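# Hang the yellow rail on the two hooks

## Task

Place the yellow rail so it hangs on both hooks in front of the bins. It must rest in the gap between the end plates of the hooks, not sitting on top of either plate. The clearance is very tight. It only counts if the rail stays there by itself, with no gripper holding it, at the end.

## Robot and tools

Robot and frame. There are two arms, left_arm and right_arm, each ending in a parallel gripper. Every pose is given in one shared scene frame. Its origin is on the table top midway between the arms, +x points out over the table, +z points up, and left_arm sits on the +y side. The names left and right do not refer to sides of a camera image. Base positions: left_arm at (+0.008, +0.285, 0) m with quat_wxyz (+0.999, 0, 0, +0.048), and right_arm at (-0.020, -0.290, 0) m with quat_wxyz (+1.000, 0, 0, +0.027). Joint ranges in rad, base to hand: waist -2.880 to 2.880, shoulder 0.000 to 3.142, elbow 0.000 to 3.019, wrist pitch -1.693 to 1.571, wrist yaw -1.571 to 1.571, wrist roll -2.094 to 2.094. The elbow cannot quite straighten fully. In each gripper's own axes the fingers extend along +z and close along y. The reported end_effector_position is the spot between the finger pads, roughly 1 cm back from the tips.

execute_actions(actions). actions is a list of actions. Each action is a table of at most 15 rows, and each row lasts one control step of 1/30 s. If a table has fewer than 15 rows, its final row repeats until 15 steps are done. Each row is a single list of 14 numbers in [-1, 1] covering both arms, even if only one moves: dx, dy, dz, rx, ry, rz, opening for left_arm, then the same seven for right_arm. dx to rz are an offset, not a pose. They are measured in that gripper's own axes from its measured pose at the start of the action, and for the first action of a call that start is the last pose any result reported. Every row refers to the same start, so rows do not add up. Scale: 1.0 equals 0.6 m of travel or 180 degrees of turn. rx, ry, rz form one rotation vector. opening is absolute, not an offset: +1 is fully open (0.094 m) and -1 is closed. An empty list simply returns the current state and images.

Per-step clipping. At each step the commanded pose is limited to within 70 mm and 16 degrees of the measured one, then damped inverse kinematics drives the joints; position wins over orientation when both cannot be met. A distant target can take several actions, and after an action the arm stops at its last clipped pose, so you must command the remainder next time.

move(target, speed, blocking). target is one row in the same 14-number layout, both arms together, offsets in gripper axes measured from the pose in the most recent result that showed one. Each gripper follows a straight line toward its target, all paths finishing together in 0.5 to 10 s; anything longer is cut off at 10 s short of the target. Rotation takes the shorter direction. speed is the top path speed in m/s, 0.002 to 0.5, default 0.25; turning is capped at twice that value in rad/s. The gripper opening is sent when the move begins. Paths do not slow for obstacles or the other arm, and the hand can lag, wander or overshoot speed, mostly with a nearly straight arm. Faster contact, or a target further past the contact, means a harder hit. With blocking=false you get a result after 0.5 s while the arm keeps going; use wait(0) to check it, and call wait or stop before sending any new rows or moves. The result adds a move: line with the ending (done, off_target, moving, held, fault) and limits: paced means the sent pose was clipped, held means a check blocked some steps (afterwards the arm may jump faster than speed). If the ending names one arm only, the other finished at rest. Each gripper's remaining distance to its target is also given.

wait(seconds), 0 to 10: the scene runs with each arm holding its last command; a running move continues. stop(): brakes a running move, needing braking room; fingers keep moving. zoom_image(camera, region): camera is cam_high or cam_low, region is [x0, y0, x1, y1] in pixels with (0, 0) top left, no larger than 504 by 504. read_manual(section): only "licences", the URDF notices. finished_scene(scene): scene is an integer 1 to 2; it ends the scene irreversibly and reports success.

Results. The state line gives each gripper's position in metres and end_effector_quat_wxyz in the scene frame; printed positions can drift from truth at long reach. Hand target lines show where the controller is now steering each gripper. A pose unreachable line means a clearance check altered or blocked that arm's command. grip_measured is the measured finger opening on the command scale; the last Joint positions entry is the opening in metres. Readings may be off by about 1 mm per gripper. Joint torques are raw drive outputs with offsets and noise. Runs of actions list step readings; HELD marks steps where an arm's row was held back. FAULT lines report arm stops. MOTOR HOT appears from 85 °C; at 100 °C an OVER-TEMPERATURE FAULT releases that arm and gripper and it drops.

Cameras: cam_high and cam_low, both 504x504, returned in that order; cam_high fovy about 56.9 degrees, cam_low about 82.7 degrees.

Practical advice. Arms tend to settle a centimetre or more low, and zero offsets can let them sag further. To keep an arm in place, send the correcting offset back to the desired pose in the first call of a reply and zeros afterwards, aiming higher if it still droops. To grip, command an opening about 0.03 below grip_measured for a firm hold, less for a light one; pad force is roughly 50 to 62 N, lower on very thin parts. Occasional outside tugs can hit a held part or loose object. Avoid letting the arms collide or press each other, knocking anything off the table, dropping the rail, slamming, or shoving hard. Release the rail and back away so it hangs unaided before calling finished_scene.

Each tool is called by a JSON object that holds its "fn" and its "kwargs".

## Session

{"fn": "execute_actions", "kwargs": {"actions": []}}

Scene clock: 0.00 s.
left_arm: end_effector_position=(+0.6772, +0.2716, +0.3179) grip_measured=+1.000 end_effector_quat_wxyz=(+0.695, -0.174, +0.641, +0.276) | right_arm: end_effector_position=(+0.0548, +0.0173, +0.2693) grip_measured=+1.000 end_effector_quat_wxyz=(-0.023, -0.574, +0.818, -0.007)
Joint positions: left_arm=[-0.309  1.739  1.163  0.756 -0.849  0.248  0.094] | right_arm=[ 1.269  1.193  1.212 -1.634 -0.019  0.098  0.094]
Joint velocities: left_arm=[-0.005 -0.005 -0.007  0.007  0.007  0.007  0.   ] | right_arm=[-0.005 -0.024  0.007 -0.012  0.037 -0.066  0.   ]
Joint torques (N m, as the arm reports them, + toward a larger angle): no reading
Motor temperatures (°C, as the motors report them): left_arm=[20 24 23 20 23 22] | right_arm=[23 22 25 21 21 20]
Hand target (left_arm): +0.680, +0.271, +0.340; +0.708, -0.183, +0.626, +0.269
Hand target (right_arm): +0.056, +0.023, +0.276; -0.016, -0.575, +0.818, -0.001

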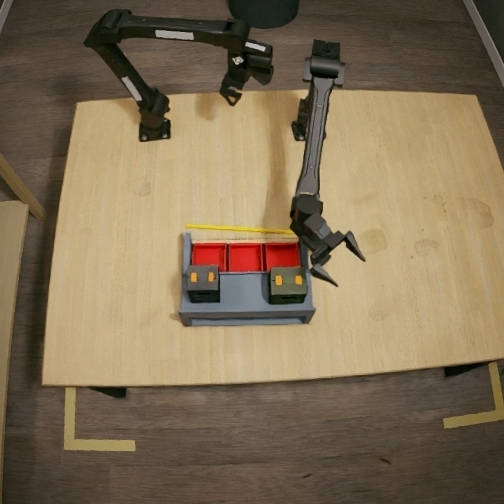

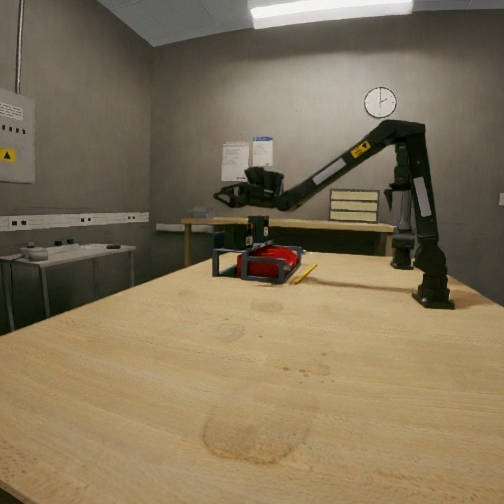

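{"fn": "zoom_image", "kwargs": {"camera": "cam_high", "region": [170, 200, 320, 290]}}

{"fn": "zoom_image", "kwargs": {"camera": "cam_low", "region": [260, 235, 330, 295]}}

{"fn": "zoom_image", "kwargs": {"camera": "cam_high", "region": [175, 218, 205, 245]}}

Region (170, 200, 320, 290) of cam_high's 504x504 image, scaled by 3.360, with more detail than that image has; it fills the top 302 rows of this view, and the rest is white.

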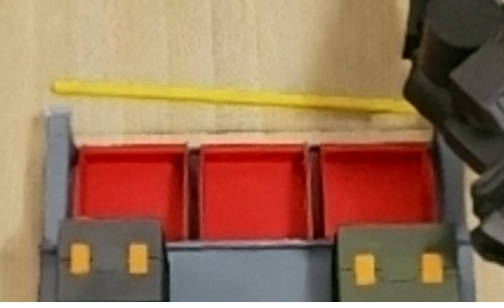

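Region (260, 235, 330, 295) of cam_low's 504x504 image, scaled by 7.200, with more detail than that image has; it fills the top 432 rows of this view, and the rest is white.

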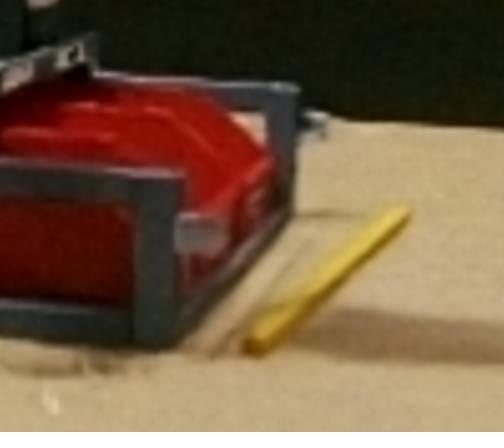

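Region (175, 218, 205, 245) of cam_high's 504x504 image, scaled by 16.800, with more detail than that image has; it fills the top 454 rows of this view, and the rest is white.

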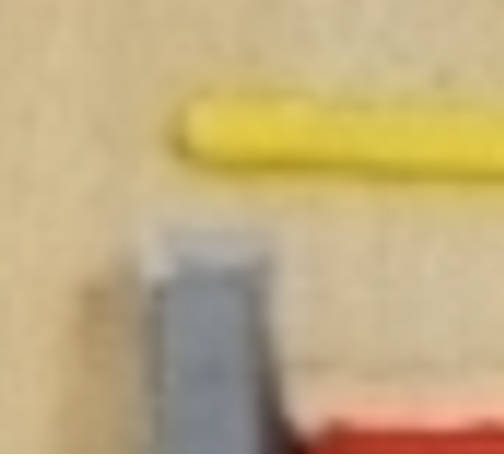

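{"fn": "move", "kwargs": {"target": [0.040,0.447,0.218,-0.1437,0.0068,0.0062,1, -0.2525,-0.583,0.3615,0.0224,-0.0317,-0.0796,-0.25], "speed": 0.3}}

{"fn": "zoom_image", "kwargs": {"camera": "cam_low", "region": [270, 230, 330, 290]}}

{"fn": "zoom_image", "kwargs": {"camera": "cam_high", "region": [175, 190, 315, 260]}}

Scene clock: 3.03 s.
left_arm: end_effector_position=(+0.6082, +0.5636, +0.3110) grip_measured=+1.000 end_effector_quat_wxyz=(+0.610, -0.312, +0.591, +0.427) | right_arm: end_effector_position=(+0.4092, +0.0222, +0.0368) grip_measured=-0.248 end_effector_quat_wxyz=(+0.020, -0.667, +0.745, +0.006)
Joint positions: left_arm=[ 0.142  1.727  1.134  0.756 -0.853  0.248  0.094] | right_arm=[ 0.57   1.851  1.321 -1.002 -0.017 -0.835  0.035]
Joint velocities: left_arm=[ 0.005 -0.005  0.002  0.012  0.022 -0.007  0.   ] | right_arm=[-0.005 -0.005  0.007  0.002 -0.022 -0.081  0.   ]
Joint torques (N m, as the arm reports them, + toward a larger angle): left_arm=[ -2.08 -17.52  14.79   1.53   0.04  -0.03] | right_arm=[ -2.99 -13.56  13.14   0.18  -0.17  -0.14]
Motor temperatures (°C, as the motors report them): left_arm=[20 24 23 21 23 22] | right_arm=[23 22 26 21 21 20]
Hand target (left_arm): +0.619, +0.563, +0.342; +0.631, -0.320, +0.570, +0.419
Hand target (right_arm): +0.427, +0.033, +0.045; +0.038, -0.672, +0.740, +0.006
Off the commanded pose (left_arm): 0.031 m, 4 deg.
Off the commanded pose (right_arm): 0.023 m, 3 deg.
move: off_target (left_arm, right_arm)

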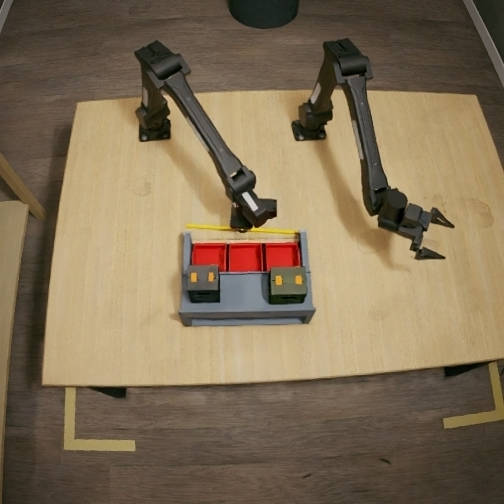

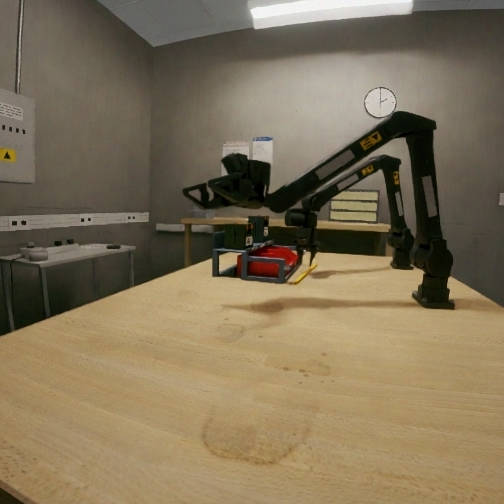

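Region (270, 230, 330, 290) of cam_low's 504x504 image, scaled by 8.400, with more detail than that image has.

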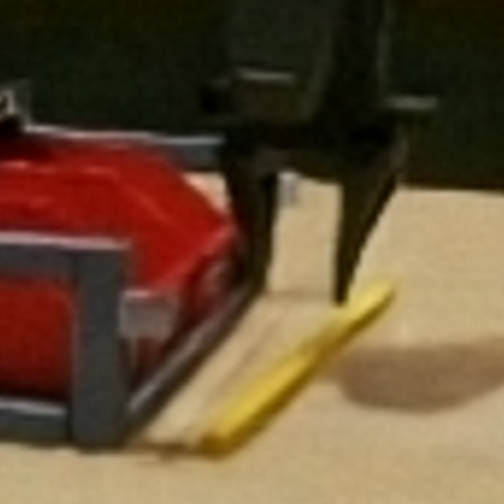

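Region (175, 190, 315, 260) of cam_high's 504x504 image, scaled by 3.600, with more detail than that image has.

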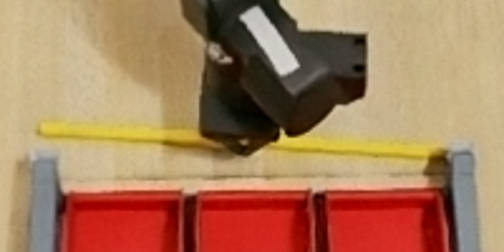

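{"fn": "move", "kwargs": {"target": [-0.037,-0.0073,0.010,-0.0023,-0.0092,-0.0108,1, -0.0033,-0.0052,0.0625,-0.0127,0.0115,0,-0.35], "speed": 0.05}}

{"fn": "zoom_image", "kwargs": {"camera": "cam_low", "region": [285, 250, 325, 290]}}

Scene clock: 4.70 s.
left_arm: end_effector_position=(+0.6082, +0.5636, +0.3110) grip_measured=+1.000 end_effector_quat_wxyz=(+0.610, -0.312, +0.591, +0.427) | right_arm: end_effector_position=(+0.4035, +0.0181, +0.0044) grip_measured=-0.348 end_effector_quat_wxyz=(-0.012, -0.668, +0.744, +0.010)
Joint positions: left_arm=[ 0.142  1.727  1.134  0.756 -0.853  0.248  0.094] | right_arm=[ 0.57   1.915  1.321 -1.002 -0.017 -0.838  0.031]
Joint velocities: left_arm=[-0.015 -0.015 -0.007  0.007  0.037 -0.007  0.   ] | right_arm=[-0.005 -0.005  0.002 -0.002 -0.037 -0.022  0.   ]
Joint torques (N m, as the arm reports them, + toward a larger angle): left_arm=[ -2.26 -17.51  13.13   1.72  -0.1   -0.01] | right_arm=[ -2.8  -13.16  11.04   0.15  -0.06   0.02]
Motor temperatures (°C, as the motors report them): left_arm=[20 24 24 21 23 22] | right_arm=[23 22 26 21 21 20]
Hand target (left_arm): +0.615, +0.563, +0.333; +0.624, -0.318, +0.575, +0.423
Hand target (right_arm): +0.414, +0.025, +0.000; -0.007, -0.667, +0.745, +0.009
Off the commanded pose (left_arm): 0.023 m, 3 deg.
Off the commanded pose (right_arm): 0.013 m, 1 deg.
move: off_target (left_arm, right_arm)

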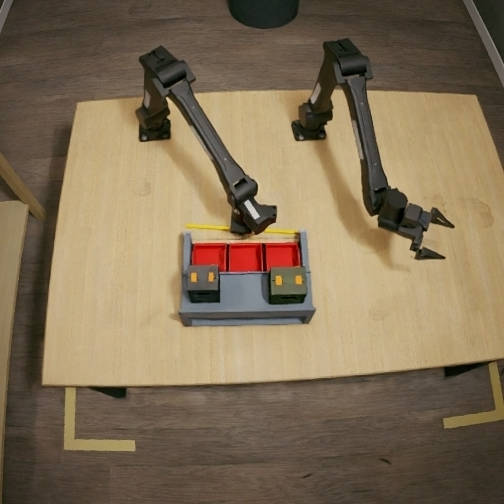

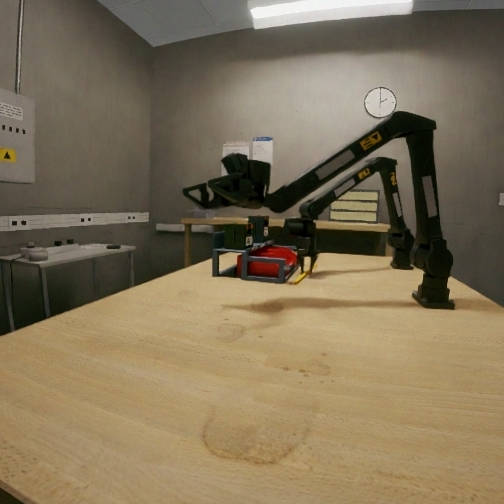

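Region (285, 250, 325, 290) of cam_low's 504x504 image, scaled by 12.600, with more detail than that image has.

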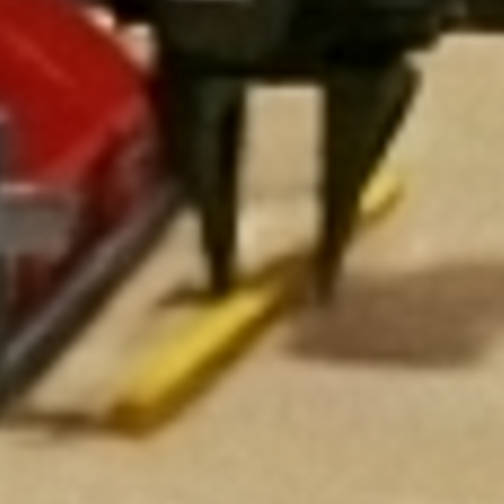

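{"fn": "execute_actions", "kwargs": {"actions": [[[-0.037,-0.0073,0.010,-0.0023,-0.0092,-0.0108,1, -0.0142,-0.016,-0.004,0.0047,-0.0043,0,-0.43],[-0.037,-0.0073,0.010,-0.0023,-0.0092,-0.0108,1, -0.0153,-0.0168,-0.016,0.0071,-0.0064,0,-0.51],[-0.037,-0.0073,0.010,-0.0023,-0.0092,-0.0108,1, -0.0153,-0.0168,-0.016,0.0071,-0.0064,0,-0.58],[-0.037,-0.0073,0.010,-0.0023,-0.0092,-0.0108,1, -0.0153,-0.0168,-0.016,0.0071,-0.0064,0,-0.63],[-0.037,-0.0073,0.010,-0.0023,-0.0092,-0.0108,1, -0.0153,-0.0168,-0.016,0.0071,-0.0064,0,-0.67],[-0.037,-0.0073,0.010,-0.0023,-0.0092,-0.0108,1, -0.0153,-0.0168,-0.016,0.0071,-0.0064,0,-0.70],[-0.037,-0.0073,0.010,-0.0023,-0.0092,-0.0108,1, -0.0153,-0.0168,-0.016,0.0071,-0.0064,0,-0.73],[-0.037,-0.0073,0.010,-0.0023,-0.0092,-0.0108,1, -0.0153,-0.0168,-0.016,0.0071,-0.0064,0,-0.755],[-0.037,-0.0073,0.010,-0.0023,-0.0092,-0.0108,1, -0.0153,-0.0168,-0.016,0.0071,-0.0064,0,-0.775],[-0.037,-0.0073,0.010,-0.0023,-0.0092,-0.0108,1, -0.0153,-0.0168,-0.016,0.0071,-0.0064,0,-0.795],[-0.037,-0.0073,0.010,-0.0023,-0.0092,-0.0108,1, -0.0153,-0.0168,-0.016,0.0071,-0.0064,0,-0.81],[-0.037,-0.0073,0.010,-0.0023,-0.0092,-0.0108,1, -0.018,-0.0198,-0.0237,0.0092,-0.0083,0,-0.825],[-0.037,-0.0073,0.010,-0.0023,-0.0092,-0.0108,1, -0.021,-0.0228,-0.0314,0.0113,-0.0102,0,-0.84]]]}}

Scene clock: 6.67 s.
left_arm: end_effector_position=(+0.6082, +0.5636, +0.3110) grip_measured=+1.000 end_effector_quat_wxyz=(+0.610, -0.312, +0.591, +0.427) | right_arm: end_effector_position=(+0.4035, +0.0181, +0.0044) grip_measured=-0.812 end_effector_quat_wxyz=(-0.012, -0.668, +0.744, +0.010)
Joint positions: left_arm=[ 0.142  1.727  1.134  0.756 -0.853  0.248  0.094] | right_arm=[ 0.57   1.915  1.321 -1.002 -0.017 -0.838  0.009]
Joint velocities: left_arm=[-0.005  0.015  0.002  0.007  0.037 -0.037  0.   ] | right_arm=[-0.015  0.005 -0.002 -0.017 -0.037 -0.007 -0.002]
Joint torques (N m, as the arm reports them, + toward a larger angle): left_arm=[ -2.41 -17.49  13.12   1.66  -0.1   -0.01] | right_arm=[ -2.02 -16.81  11.68  -0.09  -0.07  -0.07]
Motor temperatures (°C, as the motors report them): left_arm=[20 24 24 21 23 22] | right_arm=[23 22 27 21 21 20]
Hand target (left_arm): +0.615, +0.563, +0.333; +0.624, -0.318, +0.575, +0.423
Hand target (right_arm): +0.418, +0.029, +0.023; +0.012, -0.668, +0.744, +0.007
Off the commanded pose (left_arm): 0.023 m, 3 deg.
Off the commanded pose (right_arm): 0.026 m, 3 deg.
Step readings (end_effector_position):
0: left_arm (+0.6082, +0.5636, +0.3110) | right_arm (+0.4035, +0.0181, +0.0044)
1: left_arm (+0.6082, +0.5636, +0.3110) | right_arm (+0.4035, +0.0181, +0.0044)
2: left_arm (+0.6082, +0.5636, +0.3110) | right_arm (+0.4035, +0.0181, +0.0044)
4: left_arm (+0.6082, +0.5636, +0.3110) | right_arm (+0.4035, +0.0181, +0.0044)
8: left_arm (+0.6082, +0.5636, +0.3110) | right_arm (+0.4035, +0.0181, +0.0044)
15: end_effector_position above

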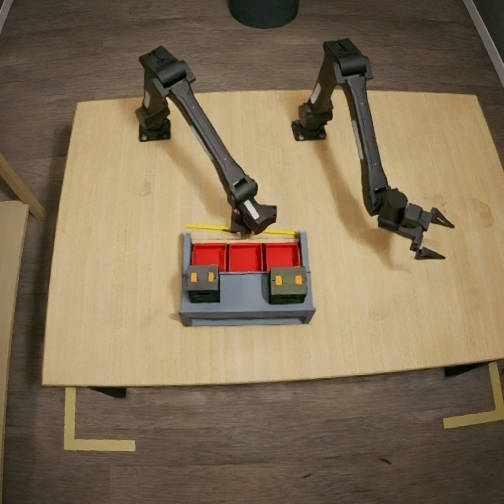

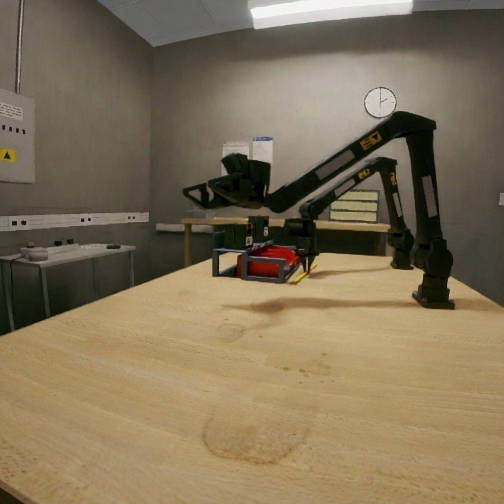

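{"fn": "execute_actions", "kwargs": {"actions": []}}

Scene clock: 7.20 s.
left_arm: end_effector_position=(+0.6082, +0.5636, +0.3110) grip_measured=+1.000 end_effector_quat_wxyz=(+0.610, -0.312, +0.591, +0.427) | right_arm: end_effector_position=(+0.4035, +0.0181, +0.0044) grip_measured=-0.812 end_effector_quat_wxyz=(-0.012, -0.668, +0.744, +0.010)
Joint positions: left_arm=[ 0.142  1.727  1.134  0.756 -0.853  0.248  0.094] | right_arm=[ 0.57   1.915  1.321 -1.002 -0.017 -0.838  0.009]
Joint velocities: left_arm=[-0.015 -0.024  0.002 -0.007  0.022  0.037  0.   ] | right_arm=[-0.005 -0.015 -0.002  0.007  0.037 -0.022  0.001]
Joint torques (N m, as the arm reports them, + toward a larger angle): left_arm=[ -2.36 -17.61  13.17   1.69  -0.11  -0.01] | right_arm=[ -2.16 -16.15  11.61  -0.12  -0.04  -0.01]
Motor temperatures (°C, as the motors report them): left_arm=[20 24 24 21 23 22] | right_arm=[23 22 27 21 21 20]
Hand target (left_arm): +0.615, +0.563, +0.333; +0.624, -0.318, +0.575, +0.423
Hand target (right_arm): +0.418, +0.029, +0.023; +0.012, -0.668, +0.744, +0.007
Off the commanded pose (left_arm): 0.023 m, 3 deg.
Off the commanded pose (right_arm): 0.026 m, 3 deg.

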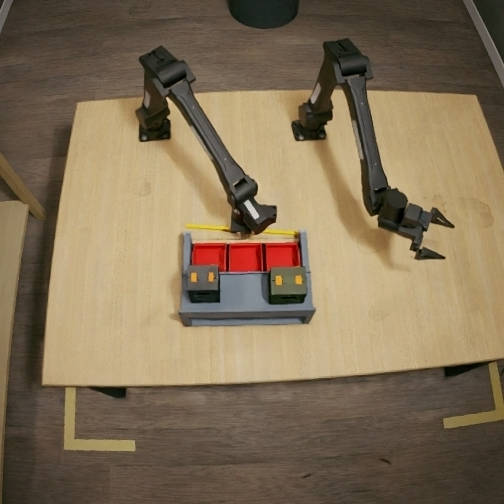

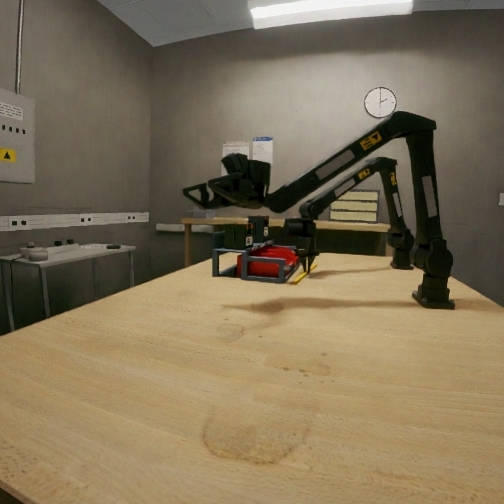

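{"fn": "execute_actions", "kwargs": {"actions": [[[-0.037,-0.0073,0.010,-0.0023,-0.0092,-0.0108,1,-0.0269,-0.0287,-0.0468,0.0156,-0.0141,-0.0032,-0.84],[-0.037,-0.0073,0.010,-0.0023,-0.0092,-0.0108,1,-0.0279,-0.0296,-0.0536,0.0160,-0.0143,-0.0052,-0.84],[-0.037,-0.0073,0.010,-0.0023,-0.0092,-0.0108,1,-0.0288,-0.0305,-0.0605,0.0163,-0.0145,-0.0071,-0.84],[-0.037,-0.0073,0.010,-0.0023,-0.0092,-0.0108,1,-0.0298,-0.0314,-0.0673,0.0167,-0.0147,-0.0091,-0.84],[-0.037,-0.0073,0.010,-0.0023,-0.0092,-0.0108,1,-0.0307,-0.0323,-0.0741,0.0170,-0.0148,-0.0110,-0.84],[-0.037,-0.0073,0.010,-0.0023,-0.0092,-0.0108,1,-0.0317,-0.0332,-0.0810,0.0174,-0.0150,-0.0130,-0.84],[-0.037,-0.0073,0.010,-0.0023,-0.0092,-0.0108,1,-0.0326,-0.0341,-0.0878,0.0177,-0.0152,-0.0149,-0.84],[-0.037,-0.0073,0.010,-0.0023,-0.0092,-0.0108,1,-0.0336,-0.0350,-0.0947,0.0181,-0.0154,-0.0169,-0.84],[-0.037,-0.0073,0.010,-0.0023,-0.0092,-0.0108,1,-0.0346,-0.0359,-0.1015,0.0184,-0.0156,-0.0189,-0.84],[-0.037,-0.0073,0.010,-0.0023,-0.0092,-0.0108,1,-0.0355,-0.0368,-0.1083,0.0188,-0.0158,-0.0208,-0.84],[-0.037,-0.0073,0.010,-0.0023,-0.0092,-0.0108,1,-0.0365,-0.0377,-0.1152,0.0191,-0.0160,-0.0228,-0.84],[-0.037,-0.0073,0.010,-0.0023,-0.0092,-0.0108,1,-0.0374,-0.0386,-0.1220,0.0195,-0.0161,-0.0247,-0.84],[-0.037,-0.0073,0.010,-0.0023,-0.0092,-0.0108,1,-0.0384,-0.0395,-0.1288,0.0198,-0.0163,-0.0267,-0.84],[-0.037,-0.0073,0.010,-0.0023,-0.0092,-0.0108,1,-0.0393,-0.0404,-0.1357,0.0202,-0.0165,-0.0286,-0.84],[-0.037,-0.0073,0.010,-0.0023,-0.0092,-0.0108,1,-0.0403,-0.0413,-0.1425,0.0205,-0.0167,-0.0306,-0.84]]]}}

Scene clock: 8.10 s.
left_arm: end_effector_position=(+0.6082, +0.5636, +0.3110) grip_measured=+1.000 end_effector_quat_wxyz=(+0.610, -0.312, +0.591, +0.427) | right_arm: end_effector_position=(+0.4037, +0.0181, +0.0341) grip_measured=-0.812 end_effector_quat_wxyz=(-0.023, -0.687, +0.726, +0.011)
Joint positions: left_arm=[ 0.142  1.727  1.134  0.756 -0.853  0.248  0.094] | right_arm=[ 0.57   1.887  1.368 -1.099 -0.016 -0.891  0.009]
Joint velocities: left_arm=[-0.005 -0.015 -0.002  0.002 -0.007  0.037  0.   ] | right_arm=[-0.005 -0.151  0.212 -0.271 -0.007 -0.212 -0.001]
Joint torques (N m, as the arm reports them, + toward a larger angle): left_arm=[ -2.43 -17.31  13.21   1.68  -0.12  -0.01] | right_arm=[ -3.12 -19.11  14.59  -0.34   0.03  -0.13]
Motor temperatures (°C, as the motors report them): left_arm=[20 24 24 21 23 22] | right_arm=[23 22 27 21 21 20]
Hand target (left_arm): +0.615, +0.563, +0.333; +0.624, -0.318, +0.575, +0.423
Hand target (right_arm): +0.429, +0.037, +0.089; -0.031, +0.702, -0.712, -0.002
Off the commanded pose (left_arm): 0.023 m, 3 deg.
Off the commanded pose (right_arm): 0.066 m, 7 deg.
Step readings (end_effector_position):
0: left_arm (+0.6082, +0.5636, +0.3110) | right_arm (+0.4035, +0.0181, +0.0044)
1: left_arm (+0.6082, +0.5636, +0.3110) | right_arm (+0.4035, +0.0181, +0.0044)
2: left_arm (+0.6082, +0.5636, +0.3110) | right_arm (+0.4034, +0.0181, +0.0046)
4: left_arm (+0.6082, +0.5636, +0.3110) | right_arm (+0.4025, +0.0174, +0.0050)
8: left_arm (+0.6082, +0.5636, +0.3110) | right_arm (+0.3994, +0.0152, +0.0087)
15: end_effector_position above

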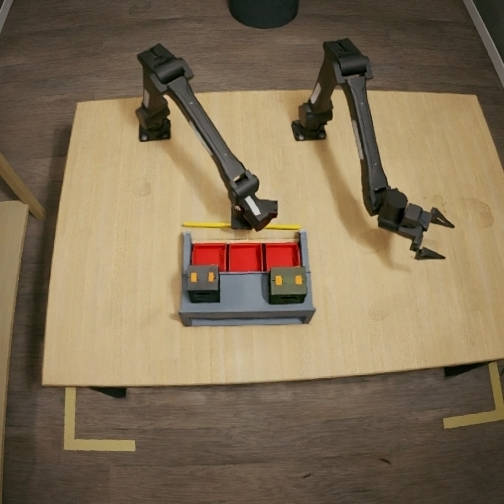

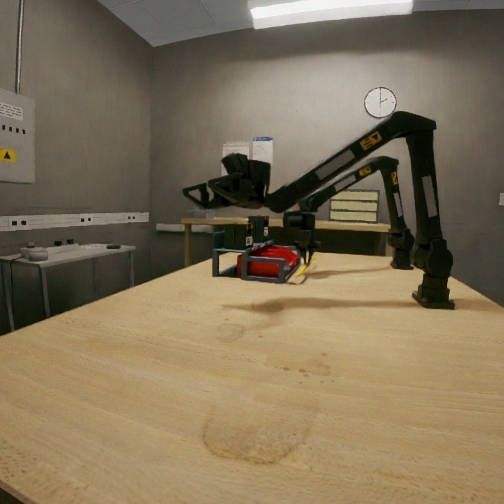

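{"fn": "wait", "kwargs": {"seconds": 0.3}}

Scene clock: 8.43 s.
left_arm: end_effector_position=(+0.6082, +0.5636, +0.3110) grip_measured=+1.000 end_effector_quat_wxyz=(+0.610, -0.312, +0.591, +0.427) | right_arm: end_effector_position=(+0.4117, +0.0238, +0.0570) grip_measured=-0.812 end_effector_quat_wxyz=(-0.004, -0.695, +0.719, +0.009)
Joint positions: left_arm=[ 0.142  1.727  1.134  0.756 -0.853  0.248  0.094] | right_arm=[ 0.57   1.86   1.395 -1.116 -0.016 -0.913  0.009]
Joint velocities: left_arm=[ 0.024  0.005 -0.017  0.007  0.051 -0.066  0.   ] | right_arm=[-0.015 -0.015  0.002 -0.027 -0.007 -0.066 -0.001]
Joint torques (N m, as the arm reports them, + toward a larger angle): left_arm=[ -2.35 -17.43  13.22   1.72  -0.1    0.01] | right_arm=[ -2.71 -17.44  13.67  -0.39   0.03  -0.19]
Motor temperatures (°C, as the motors report them): left_arm=[20 24 24 21 23 22] | right_arm=[23 23 27 21 21 20]
Hand target (left_arm): +0.615, +0.563, +0.333; +0.624, -0.318, +0.575, +0.423
Hand target (right_arm): +0.429, +0.037, +0.089; -0.031, +0.702, -0.712, -0.002
Off the commanded pose (left_arm): 0.023 m, 3 deg.
Off the commanded pose (right_arm): 0.042 m, 4 deg.
wait: 0.30 s; no rest

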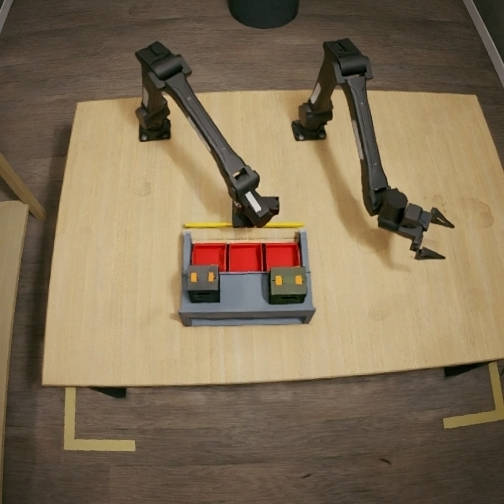

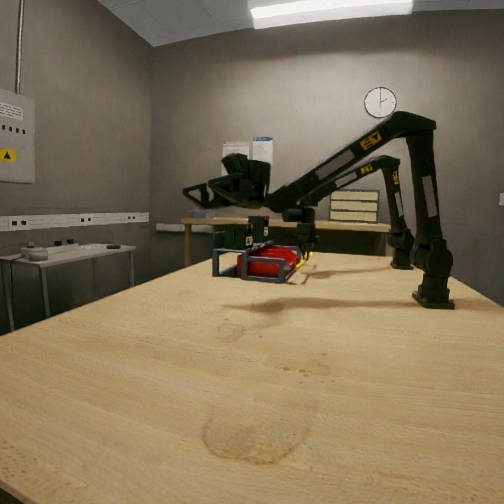

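{"fn": "execute_actions", "kwargs": {"actions": [[[-0.037,-0.0073,0.010,-0.0023,-0.0092,-0.0108,1,-0.0234,-0.0291,-0.0427,0.0146,-0.0113,-0.0038,-0.84],[-0.037,-0.0073,0.010,-0.0023,-0.0092,-0.0108,1,-0.0221,-0.0327,-0.0443,0.0138,-0.0106,-0.0039,-0.84],[-0.037,-0.0073,0.010,-0.0023,-0.0092,-0.0108,1,-0.0209,-0.0363,-0.0459,0.0129,-0.0100,-0.0041,-0.84],[-0.037,-0.0073,0.010,-0.0023,-0.0092,-0.0108,1,-0.0196,-0.0399,-0.0474,0.0121,-0.0093,-0.0042,-0.84],[-0.037,-0.0073,0.010,-0.0023,-0.0092,-0.0108,1,-0.0184,-0.0435,-0.0490,0.0112,-0.0087,-0.0043,-0.84],[-0.037,-0.0073,0.010,-0.0023,-0.0092,-0.0108,1,-0.0171,-0.0471,-0.0506,0.0104,-0.0080,-0.0045,-0.84],[-0.037,-0.0073,0.010,-0.0023,-0.0092,-0.0108,1,-0.0159,-0.0507,-0.0522,0.0096,-0.0073,-0.0046,-0.84],[-0.037,-0.0073,0.010,-0.0023,-0.0092,-0.0108,1,-0.0146,-0.0543,-0.0538,0.0087,-0.0067,-0.0048,-0.84],[-0.037,-0.0073,0.010,-0.0023,-0.0092,-0.0108,1,-0.0133,-0.0579,-0.0553,0.0079,-0.0060,-0.0049,-0.84],[-0.037,-0.0073,0.010,-0.0023,-0.0092,-0.0108,1,-0.0121,-0.0615,-0.0569,0.0070,-0.0054,-0.0050,-0.84],[-0.037,-0.0073,0.010,-0.0023,-0.0092,-0.0108,1,-0.0108,-0.0651,-0.0585,0.0062,-0.0047,-0.0052,-0.84],[-0.037,-0.0073,0.010,-0.0023,-0.0092,-0.0108,1,-0.0096,-0.0687,-0.0601,0.0054,-0.0040,-0.0053,-0.84],[-0.037,-0.0073,0.010,-0.0023,-0.0092,-0.0108,1,-0.0083,-0.0723,-0.0617,0.0045,-0.0034,-0.0054,-0.84],[-0.037,-0.0073,0.010,-0.0023,-0.0092,-0.0108,1,-0.0071,-0.0759,-0.0632,0.0037,-0.0027,-0.0056,-0.84],[-0.037,-0.0073,0.010,-0.0023,-0.0092,-0.0108,1,-0.0058,-0.0795,-0.0648,0.0028,-0.0021,-0.0057,-0.84]]]}}

{"fn": "wait", "kwargs": {"seconds": 0.4}}

Scene clock: 9.83 s.
left_arm: end_effector_position=(+0.6082, +0.5636, +0.3110) grip_measured=+1.000 end_effector_quat_wxyz=(+0.610, -0.312, +0.591, +0.427) | right_arm: end_effector_position=(+0.4306, +0.0227, +0.0839) grip_measured=-0.812 end_effector_quat_wxyz=(+0.008, +0.699, -0.715, -0.009)
Joint positions: left_arm=[ 0.142  1.727  1.134  0.756 -0.853  0.248  0.094] | right_arm=[ 0.548  1.872  1.49  -1.208 -0.016 -0.948  0.009]
Joint velocities: left_arm=[-0.034 -0.015  0.002 -0.002  0.037  0.007  0.   ] | right_arm=[-0.142  0.103  0.305 -0.237  0.022 -0.037  0.   ]
Joint torques (N m, as the arm reports them, + toward a larger angle): left_arm=[ -2.45 -17.7   13.14   1.68  -0.12   0.  ] | right_arm=[ -3.82 -14.2   14.65  -0.24  -0.1   -0.12]
Motor temperatures (°C, as the motors report them): left_arm=[20 24 24 21 23 22] | right_arm=[23 23 28 21 21 20]
Hand target (left_arm): +0.615, +0.563, +0.333; +0.624, -0.318, +0.575, +0.423
Hand target (right_arm): +0.458, +0.024, +0.096; -0.004, +0.701, -0.713, -0.007
Off the commanded pose (left_arm): 0.023 m, 3 deg.
Off the commanded pose (right_arm): 0.032 m, 1 deg.
Step readings (end_effector_position):
0: left_arm (+0.6082, +0.5636, +0.3110) | right_arm (+0.4115, +0.0237, +0.0570)
1: left_arm (+0.6082, +0.5636, +0.3110) | right_arm (+0.4115, +0.0237, +0.0570)
2: left_arm (+0.6082, +0.5636, +0.3110) | right_arm (+0.4113, +0.0235, +0.0570)
4: left_arm (+0.6082, +0.5636, +0.3110) | right_arm (+0.4102, +0.0228, +0.0577)
8: left_arm (+0.6082, +0.5636, +0.3110) | right_arm (+0.4111, +0.0229, +0.0643)
15: end_effector_position above

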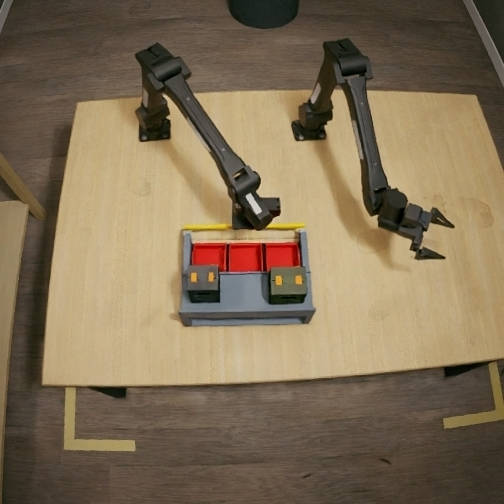

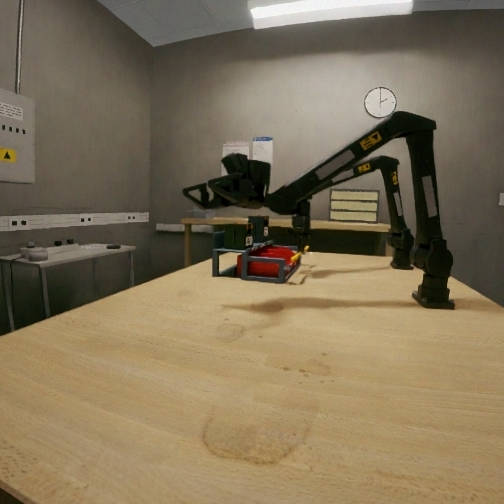

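Scene clock: 10.23 s.
left_arm: end_effector_position=(+0.6082, +0.5636, +0.3110) grip_measured=+1.000 end_effector_quat_wxyz=(+0.610, -0.312, +0.591, +0.427) | right_arm: end_effector_position=(+0.4392, +0.0166, +0.0832) grip_measured=-0.812 end_effector_quat_wxyz=(+0.013, +0.698, -0.716, -0.011)
Joint positions: left_arm=[ 0.142  1.727  1.134  0.756 -0.853  0.248  0.094] | right_arm=[ 0.53   1.888  1.512 -1.225 -0.016 -0.961  0.009]
Joint velocities: left_arm=[-0.024  0.005  0.007  0.002  0.081  0.007  0.   ] | right_arm=[-0.015  0.015 -0.012  0.007 -0.051  0.007  0.   ]
Joint torques (N m, as the arm reports them, + toward a larger angle): left_arm=[ -2.09 -17.41  13.11   1.61  -0.11   0.  ] | right_arm=[ -2.81 -14.88  14.41  -0.19  -0.09  -0.14]
Motor temperatures (°C, as the motors report them): left_arm=[20 24 24 21 23 22] | right_arm=[23 23 28 21 21 20]
Hand target (left_arm): +0.615, +0.563, +0.333; +0.624, -0.318, +0.575, +0.423
Hand target (right_arm): +0.458, +0.024, +0.096; -0.004, +0.701, -0.713, -0.007
Off the commanded pose (left_arm): 0.023 m, 3 deg.
Off the commanded pose (right_arm): 0.026 m, 2 deg.
wait: 0.40 s; no rest

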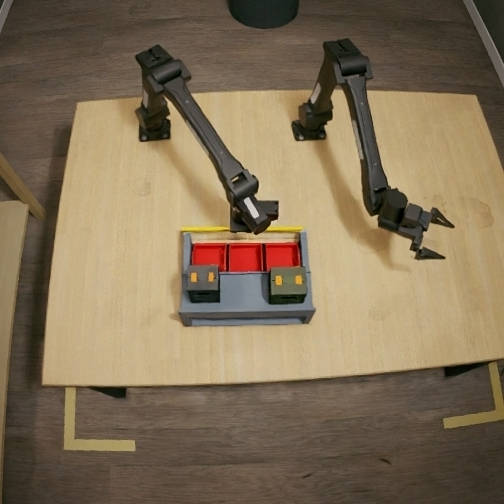

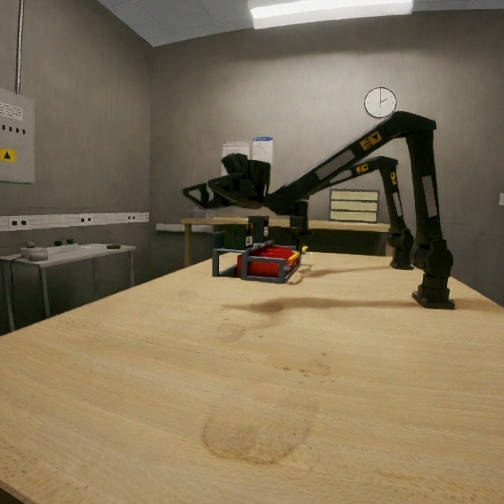

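{"fn": "zoom_image", "kwargs": {"camera": "cam_high", "region": [172, 215, 207, 250]}}

{"fn": "zoom_image", "kwargs": {"camera": "cam_high", "region": [283, 215, 318, 250]}}

{"fn": "zoom_image", "kwargs": {"camera": "cam_low", "region": [270, 230, 330, 290]}}

Region (172, 215, 207, 250) of cam_high's 504x504 image, scaled by 14.400, with more detail than that image has.

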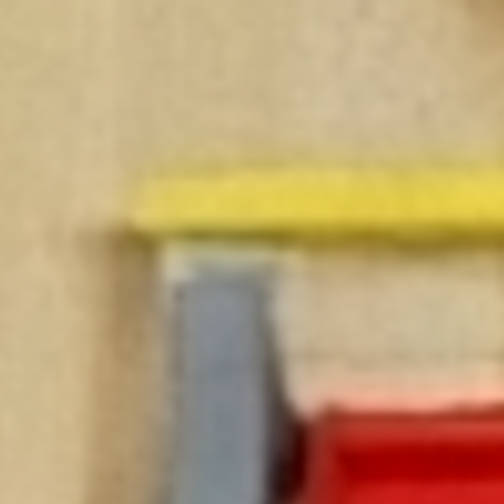

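Region (283, 215, 318, 250) of cam_high's 504x504 image, scaled by 14.400, with more detail than that image has.

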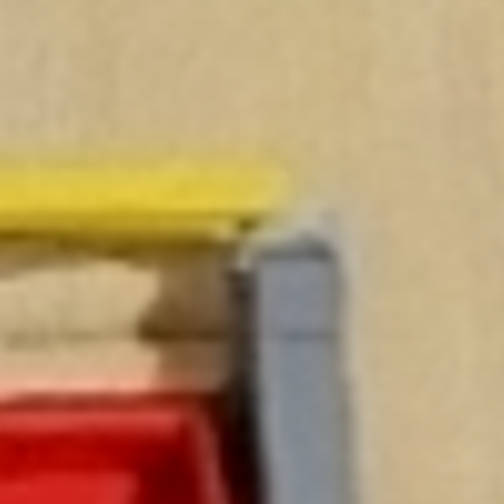

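Region (270, 230, 330, 290) of cam_low's 504x504 image, scaled by 8.400, with more detail than that image has.

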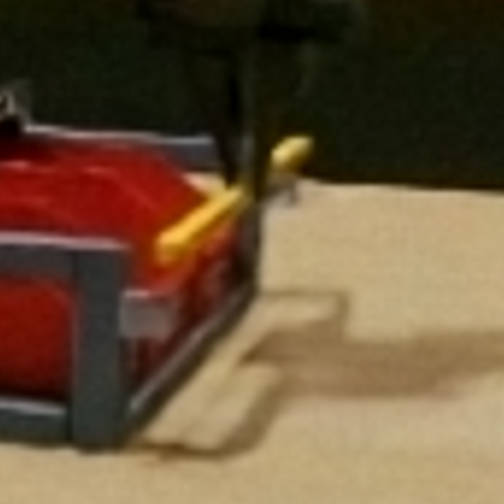

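{"fn": "execute_actions", "kwargs": {"actions": [[[-0.037,-0.0073,0.010,-0.0023,-0.0092,-0.0108,1,-0.0278,-0.0369,-0.0316,0.0157,-0.0125,-0.003,-0.84],[-0.037,-0.0073,0.010,-0.0023,-0.0092,-0.0108,1,-0.0298,-0.0383,-0.0310,0.0158,-0.0137,-0.003,-0.84],[-0.037,-0.0073,0.010,-0.0023,-0.0092,-0.0108,1,-0.0317,-0.0397,-0.0303,0.0159,-0.0149,-0.003,-0.84],[-0.037,-0.0073,0.010,-0.0023,-0.0092,-0.0108,1,-0.0337,-0.0411,-0.0297,0.0160,-0.0161,-0.003,-0.84],[-0.037,-0.0073,0.010,-0.0023,-0.0092,-0.0108,1,-0.0357,-0.0425,-0.0291,0.0161,-0.0173,-0.003,-0.84],[-0.037,-0.0073,0.010,-0.0023,-0.0092,-0.0108,1,-0.0377,-0.0439,-0.0285,0.0162,-0.0186,-0.003,-0.84],[-0.037,-0.0073,0.010,-0.0023,-0.0092,-0.0108,1,-0.0396,-0.0452,-0.0278,0.0164,-0.0198,-0.003,-0.84],[-0.037,-0.0073,0.010,-0.0023,-0.0092,-0.0108,1,-0.0416,-0.0466,-0.0272,0.0165,-0.0210,-0.003,-0.84],[-0.037,-0.0073,0.010,-0.0023,-0.0092,-0.0108,1,-0.0436,-0.0480,-0.0266,0.0166,-0.0222,-0.003,-0.84],[-0.037,-0.0073,0.010,-0.0023,-0.0092,-0.0108,1,-0.0455,-0.0494,-0.0259,0.0167,-0.0234,-0.003,-0.84],[-0.037,-0.0073,0.010,-0.0023,-0.0092,-0.0108,1,-0.0475,-0.0508,-0.0253,0.0168,-0.0246,-0.003,-0.84],[-0.037,-0.0073,0.010,-0.0023,-0.0092,-0.0108,1,-0.0495,-0.0522,-0.0247,0.0169,-0.0258,-0.003,-0.84]]]}}

{"fn": "wait", "kwargs": {"seconds": 0.2}}

{"fn": "zoom_image", "kwargs": {"camera": "cam_high", "region": [172, 215, 207, 250]}}

{"fn": "zoom_image", "kwargs": {"camera": "cam_high", "region": [283, 215, 318, 250]}}

{"fn": "zoom_image", "kwargs": {"camera": "cam_low", "region": [270, 230, 330, 290]}}

Scene clock: 12.63 s.
left_arm: end_effector_position=(+0.6082, +0.5636, +0.3110) grip_measured=+1.000 end_effector_quat_wxyz=(+0.610, -0.312, +0.591, +0.427) | right_arm: end_effector_position=(+0.4481, +0.0290, +0.0836) grip_measured=-0.812 end_effector_quat_wxyz=(-0.006, +0.698, -0.715, -0.023)
Joint positions: left_arm=[ 0.142  1.727  1.134  0.756 -0.853  0.248  0.094] | right_arm=[ 0.53   1.903  1.536 -1.201 -0.047 -0.962  0.009]
Joint velocities: left_arm=[-0.005 -0.005 -0.012 -0.007 -0.007 -0.037  0.   ] | right_arm=[-0.005  0.034 -0.002  0.037 -0.007 -0.081 -0.001]
Joint torques (N m, as the arm reports them, + toward a larger angle): left_arm=[ -2.35 -17.55  13.15   1.73  -0.09  -0.01] | right_arm=[ -2.56 -15.34  15.25   0.36  -0.19  -0.08]
Motor temperatures (°C, as the motors report them): left_arm=[20 24 25 21 23 22] | right_arm=[23 23 29 21 21 20]
Hand target (left_arm): +0.615, +0.563, +0.333; +0.624, -0.318, +0.575, +0.423
Hand target (right_arm): +0.470, +0.044, +0.098; -0.035, +0.701, -0.712, -0.019
Off the commanded pose (left_arm): 0.023 m, 3 deg.
Off the commanded pose (right_arm): 0.032 m, 3 deg.
Step readings (end_effector_position):
0: left_arm (+0.6082, +0.5636, +0.3110) | right_arm (+0.4392, +0.0166, +0.0832)
1: left_arm (+0.6082, +0.5636, +0.3110) | right_arm (+0.4392, +0.0166, +0.0832)
2: left_arm (+0.6082, +0.5636, +0.3110) | right_arm (+0.4391, +0.0167, +0.0832)
4: left_arm (+0.6082, +0.5636, +0.3110) | right_arm (+0.4387, +0.0174, +0.0832)
8: left_arm (+0.6082, +0.5636, +0.3110) | right_arm (+0.4406, +0.0210, +0.0837)
15: end_effector_position above

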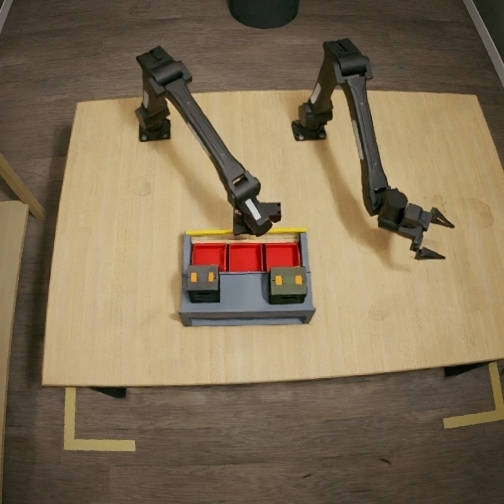

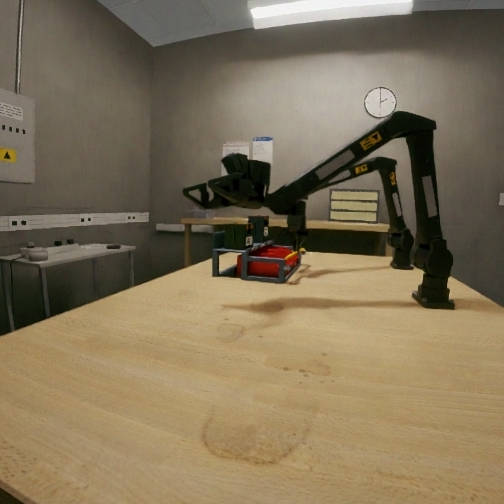

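Scene clock: 12.83 s.
left_arm: end_effector_position=(+0.6082, +0.5636, +0.3110) grip_measured=+1.000 end_effector_quat_wxyz=(+0.610, -0.312, +0.591, +0.427) | right_arm: end_effector_position=(+0.4484, +0.0291, +0.0818) grip_measured=-0.812 end_effector_quat_wxyz=(-0.005, +0.698, -0.715, -0.023)
Joint positions: left_arm=[ 0.142  1.727  1.134  0.756 -0.853  0.248  0.094] | right_arm=[ 0.53   1.907  1.536 -1.2   -0.047 -0.962  0.009]
Joint velocities: left_arm=[-0.005 -0.005 -0.002 -0.007 -0.022 -0.007  0.   ] | right_arm=[ 0.005 -0.005 -0.007 -0.007 -0.037  0.022 -0.001]
Joint torques (N m, as the arm reports them, + toward a larger angle): left_arm=[ -2.47 -17.53  13.21   1.62  -0.12   0.  ] | right_arm=[ -2.67 -15.97  15.2    0.38  -0.24  -0.09]
Motor temperatures (°C, as the motors report them): left_arm=[20 24 25 21 23 22] | right_arm=[23 23 29 21 21 20]
Hand target (left_arm): +0.615, +0.563, +0.333; +0.624, -0.318, +0.575, +0.423
Hand target (right_arm): +0.470, +0.044, +0.098; -0.035, +0.701, -0.712, -0.019
Off the commanded pose (left_arm): 0.023 m, 3 deg.
Off the commanded pose (right_arm): 0.032 m, 3 deg.
wait: 0.20 s; no rest

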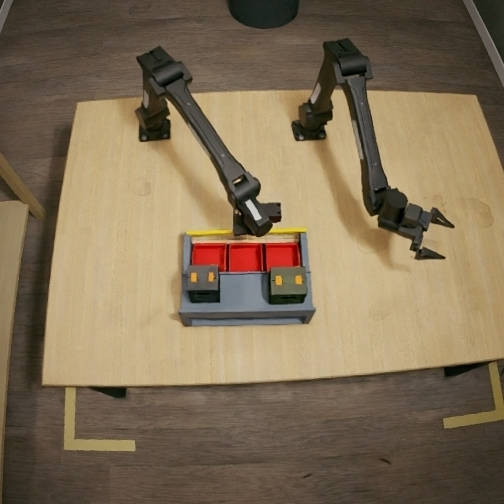

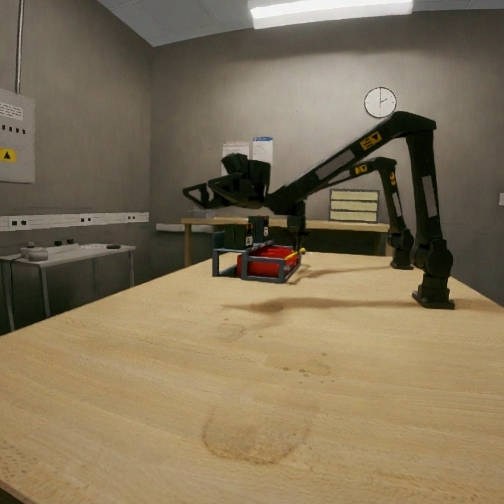

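Region (172, 215, 207, 250) of cam_high's 504x504 image, scaled by 14.400, with more detail than that image has.

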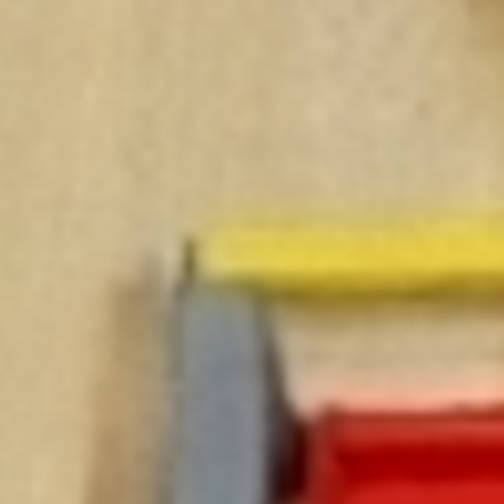

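Region (283, 215, 318, 250) of cam_high's 504x504 image, scaled by 14.400, with more detail than that image has.

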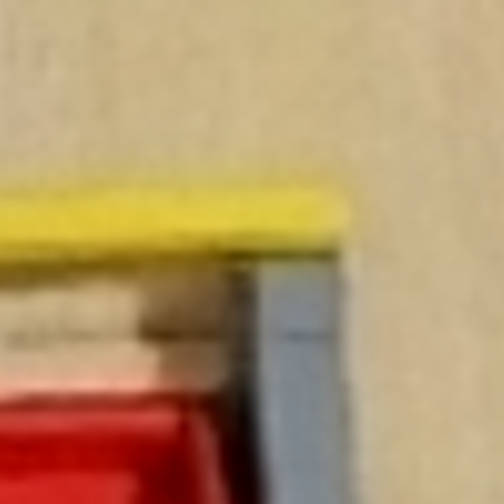

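Region (270, 230, 330, 290) of cam_low's 504x504 image, scaled by 8.400, with more detail than that image has.

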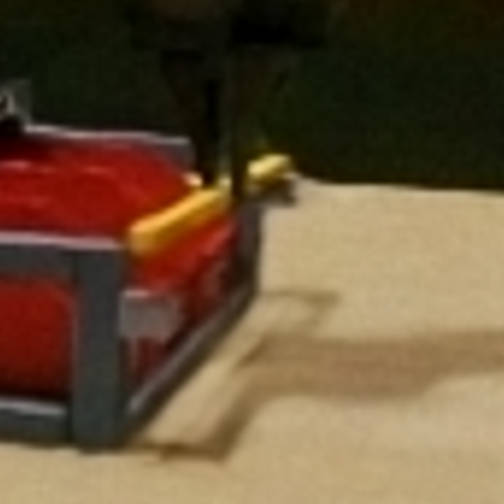

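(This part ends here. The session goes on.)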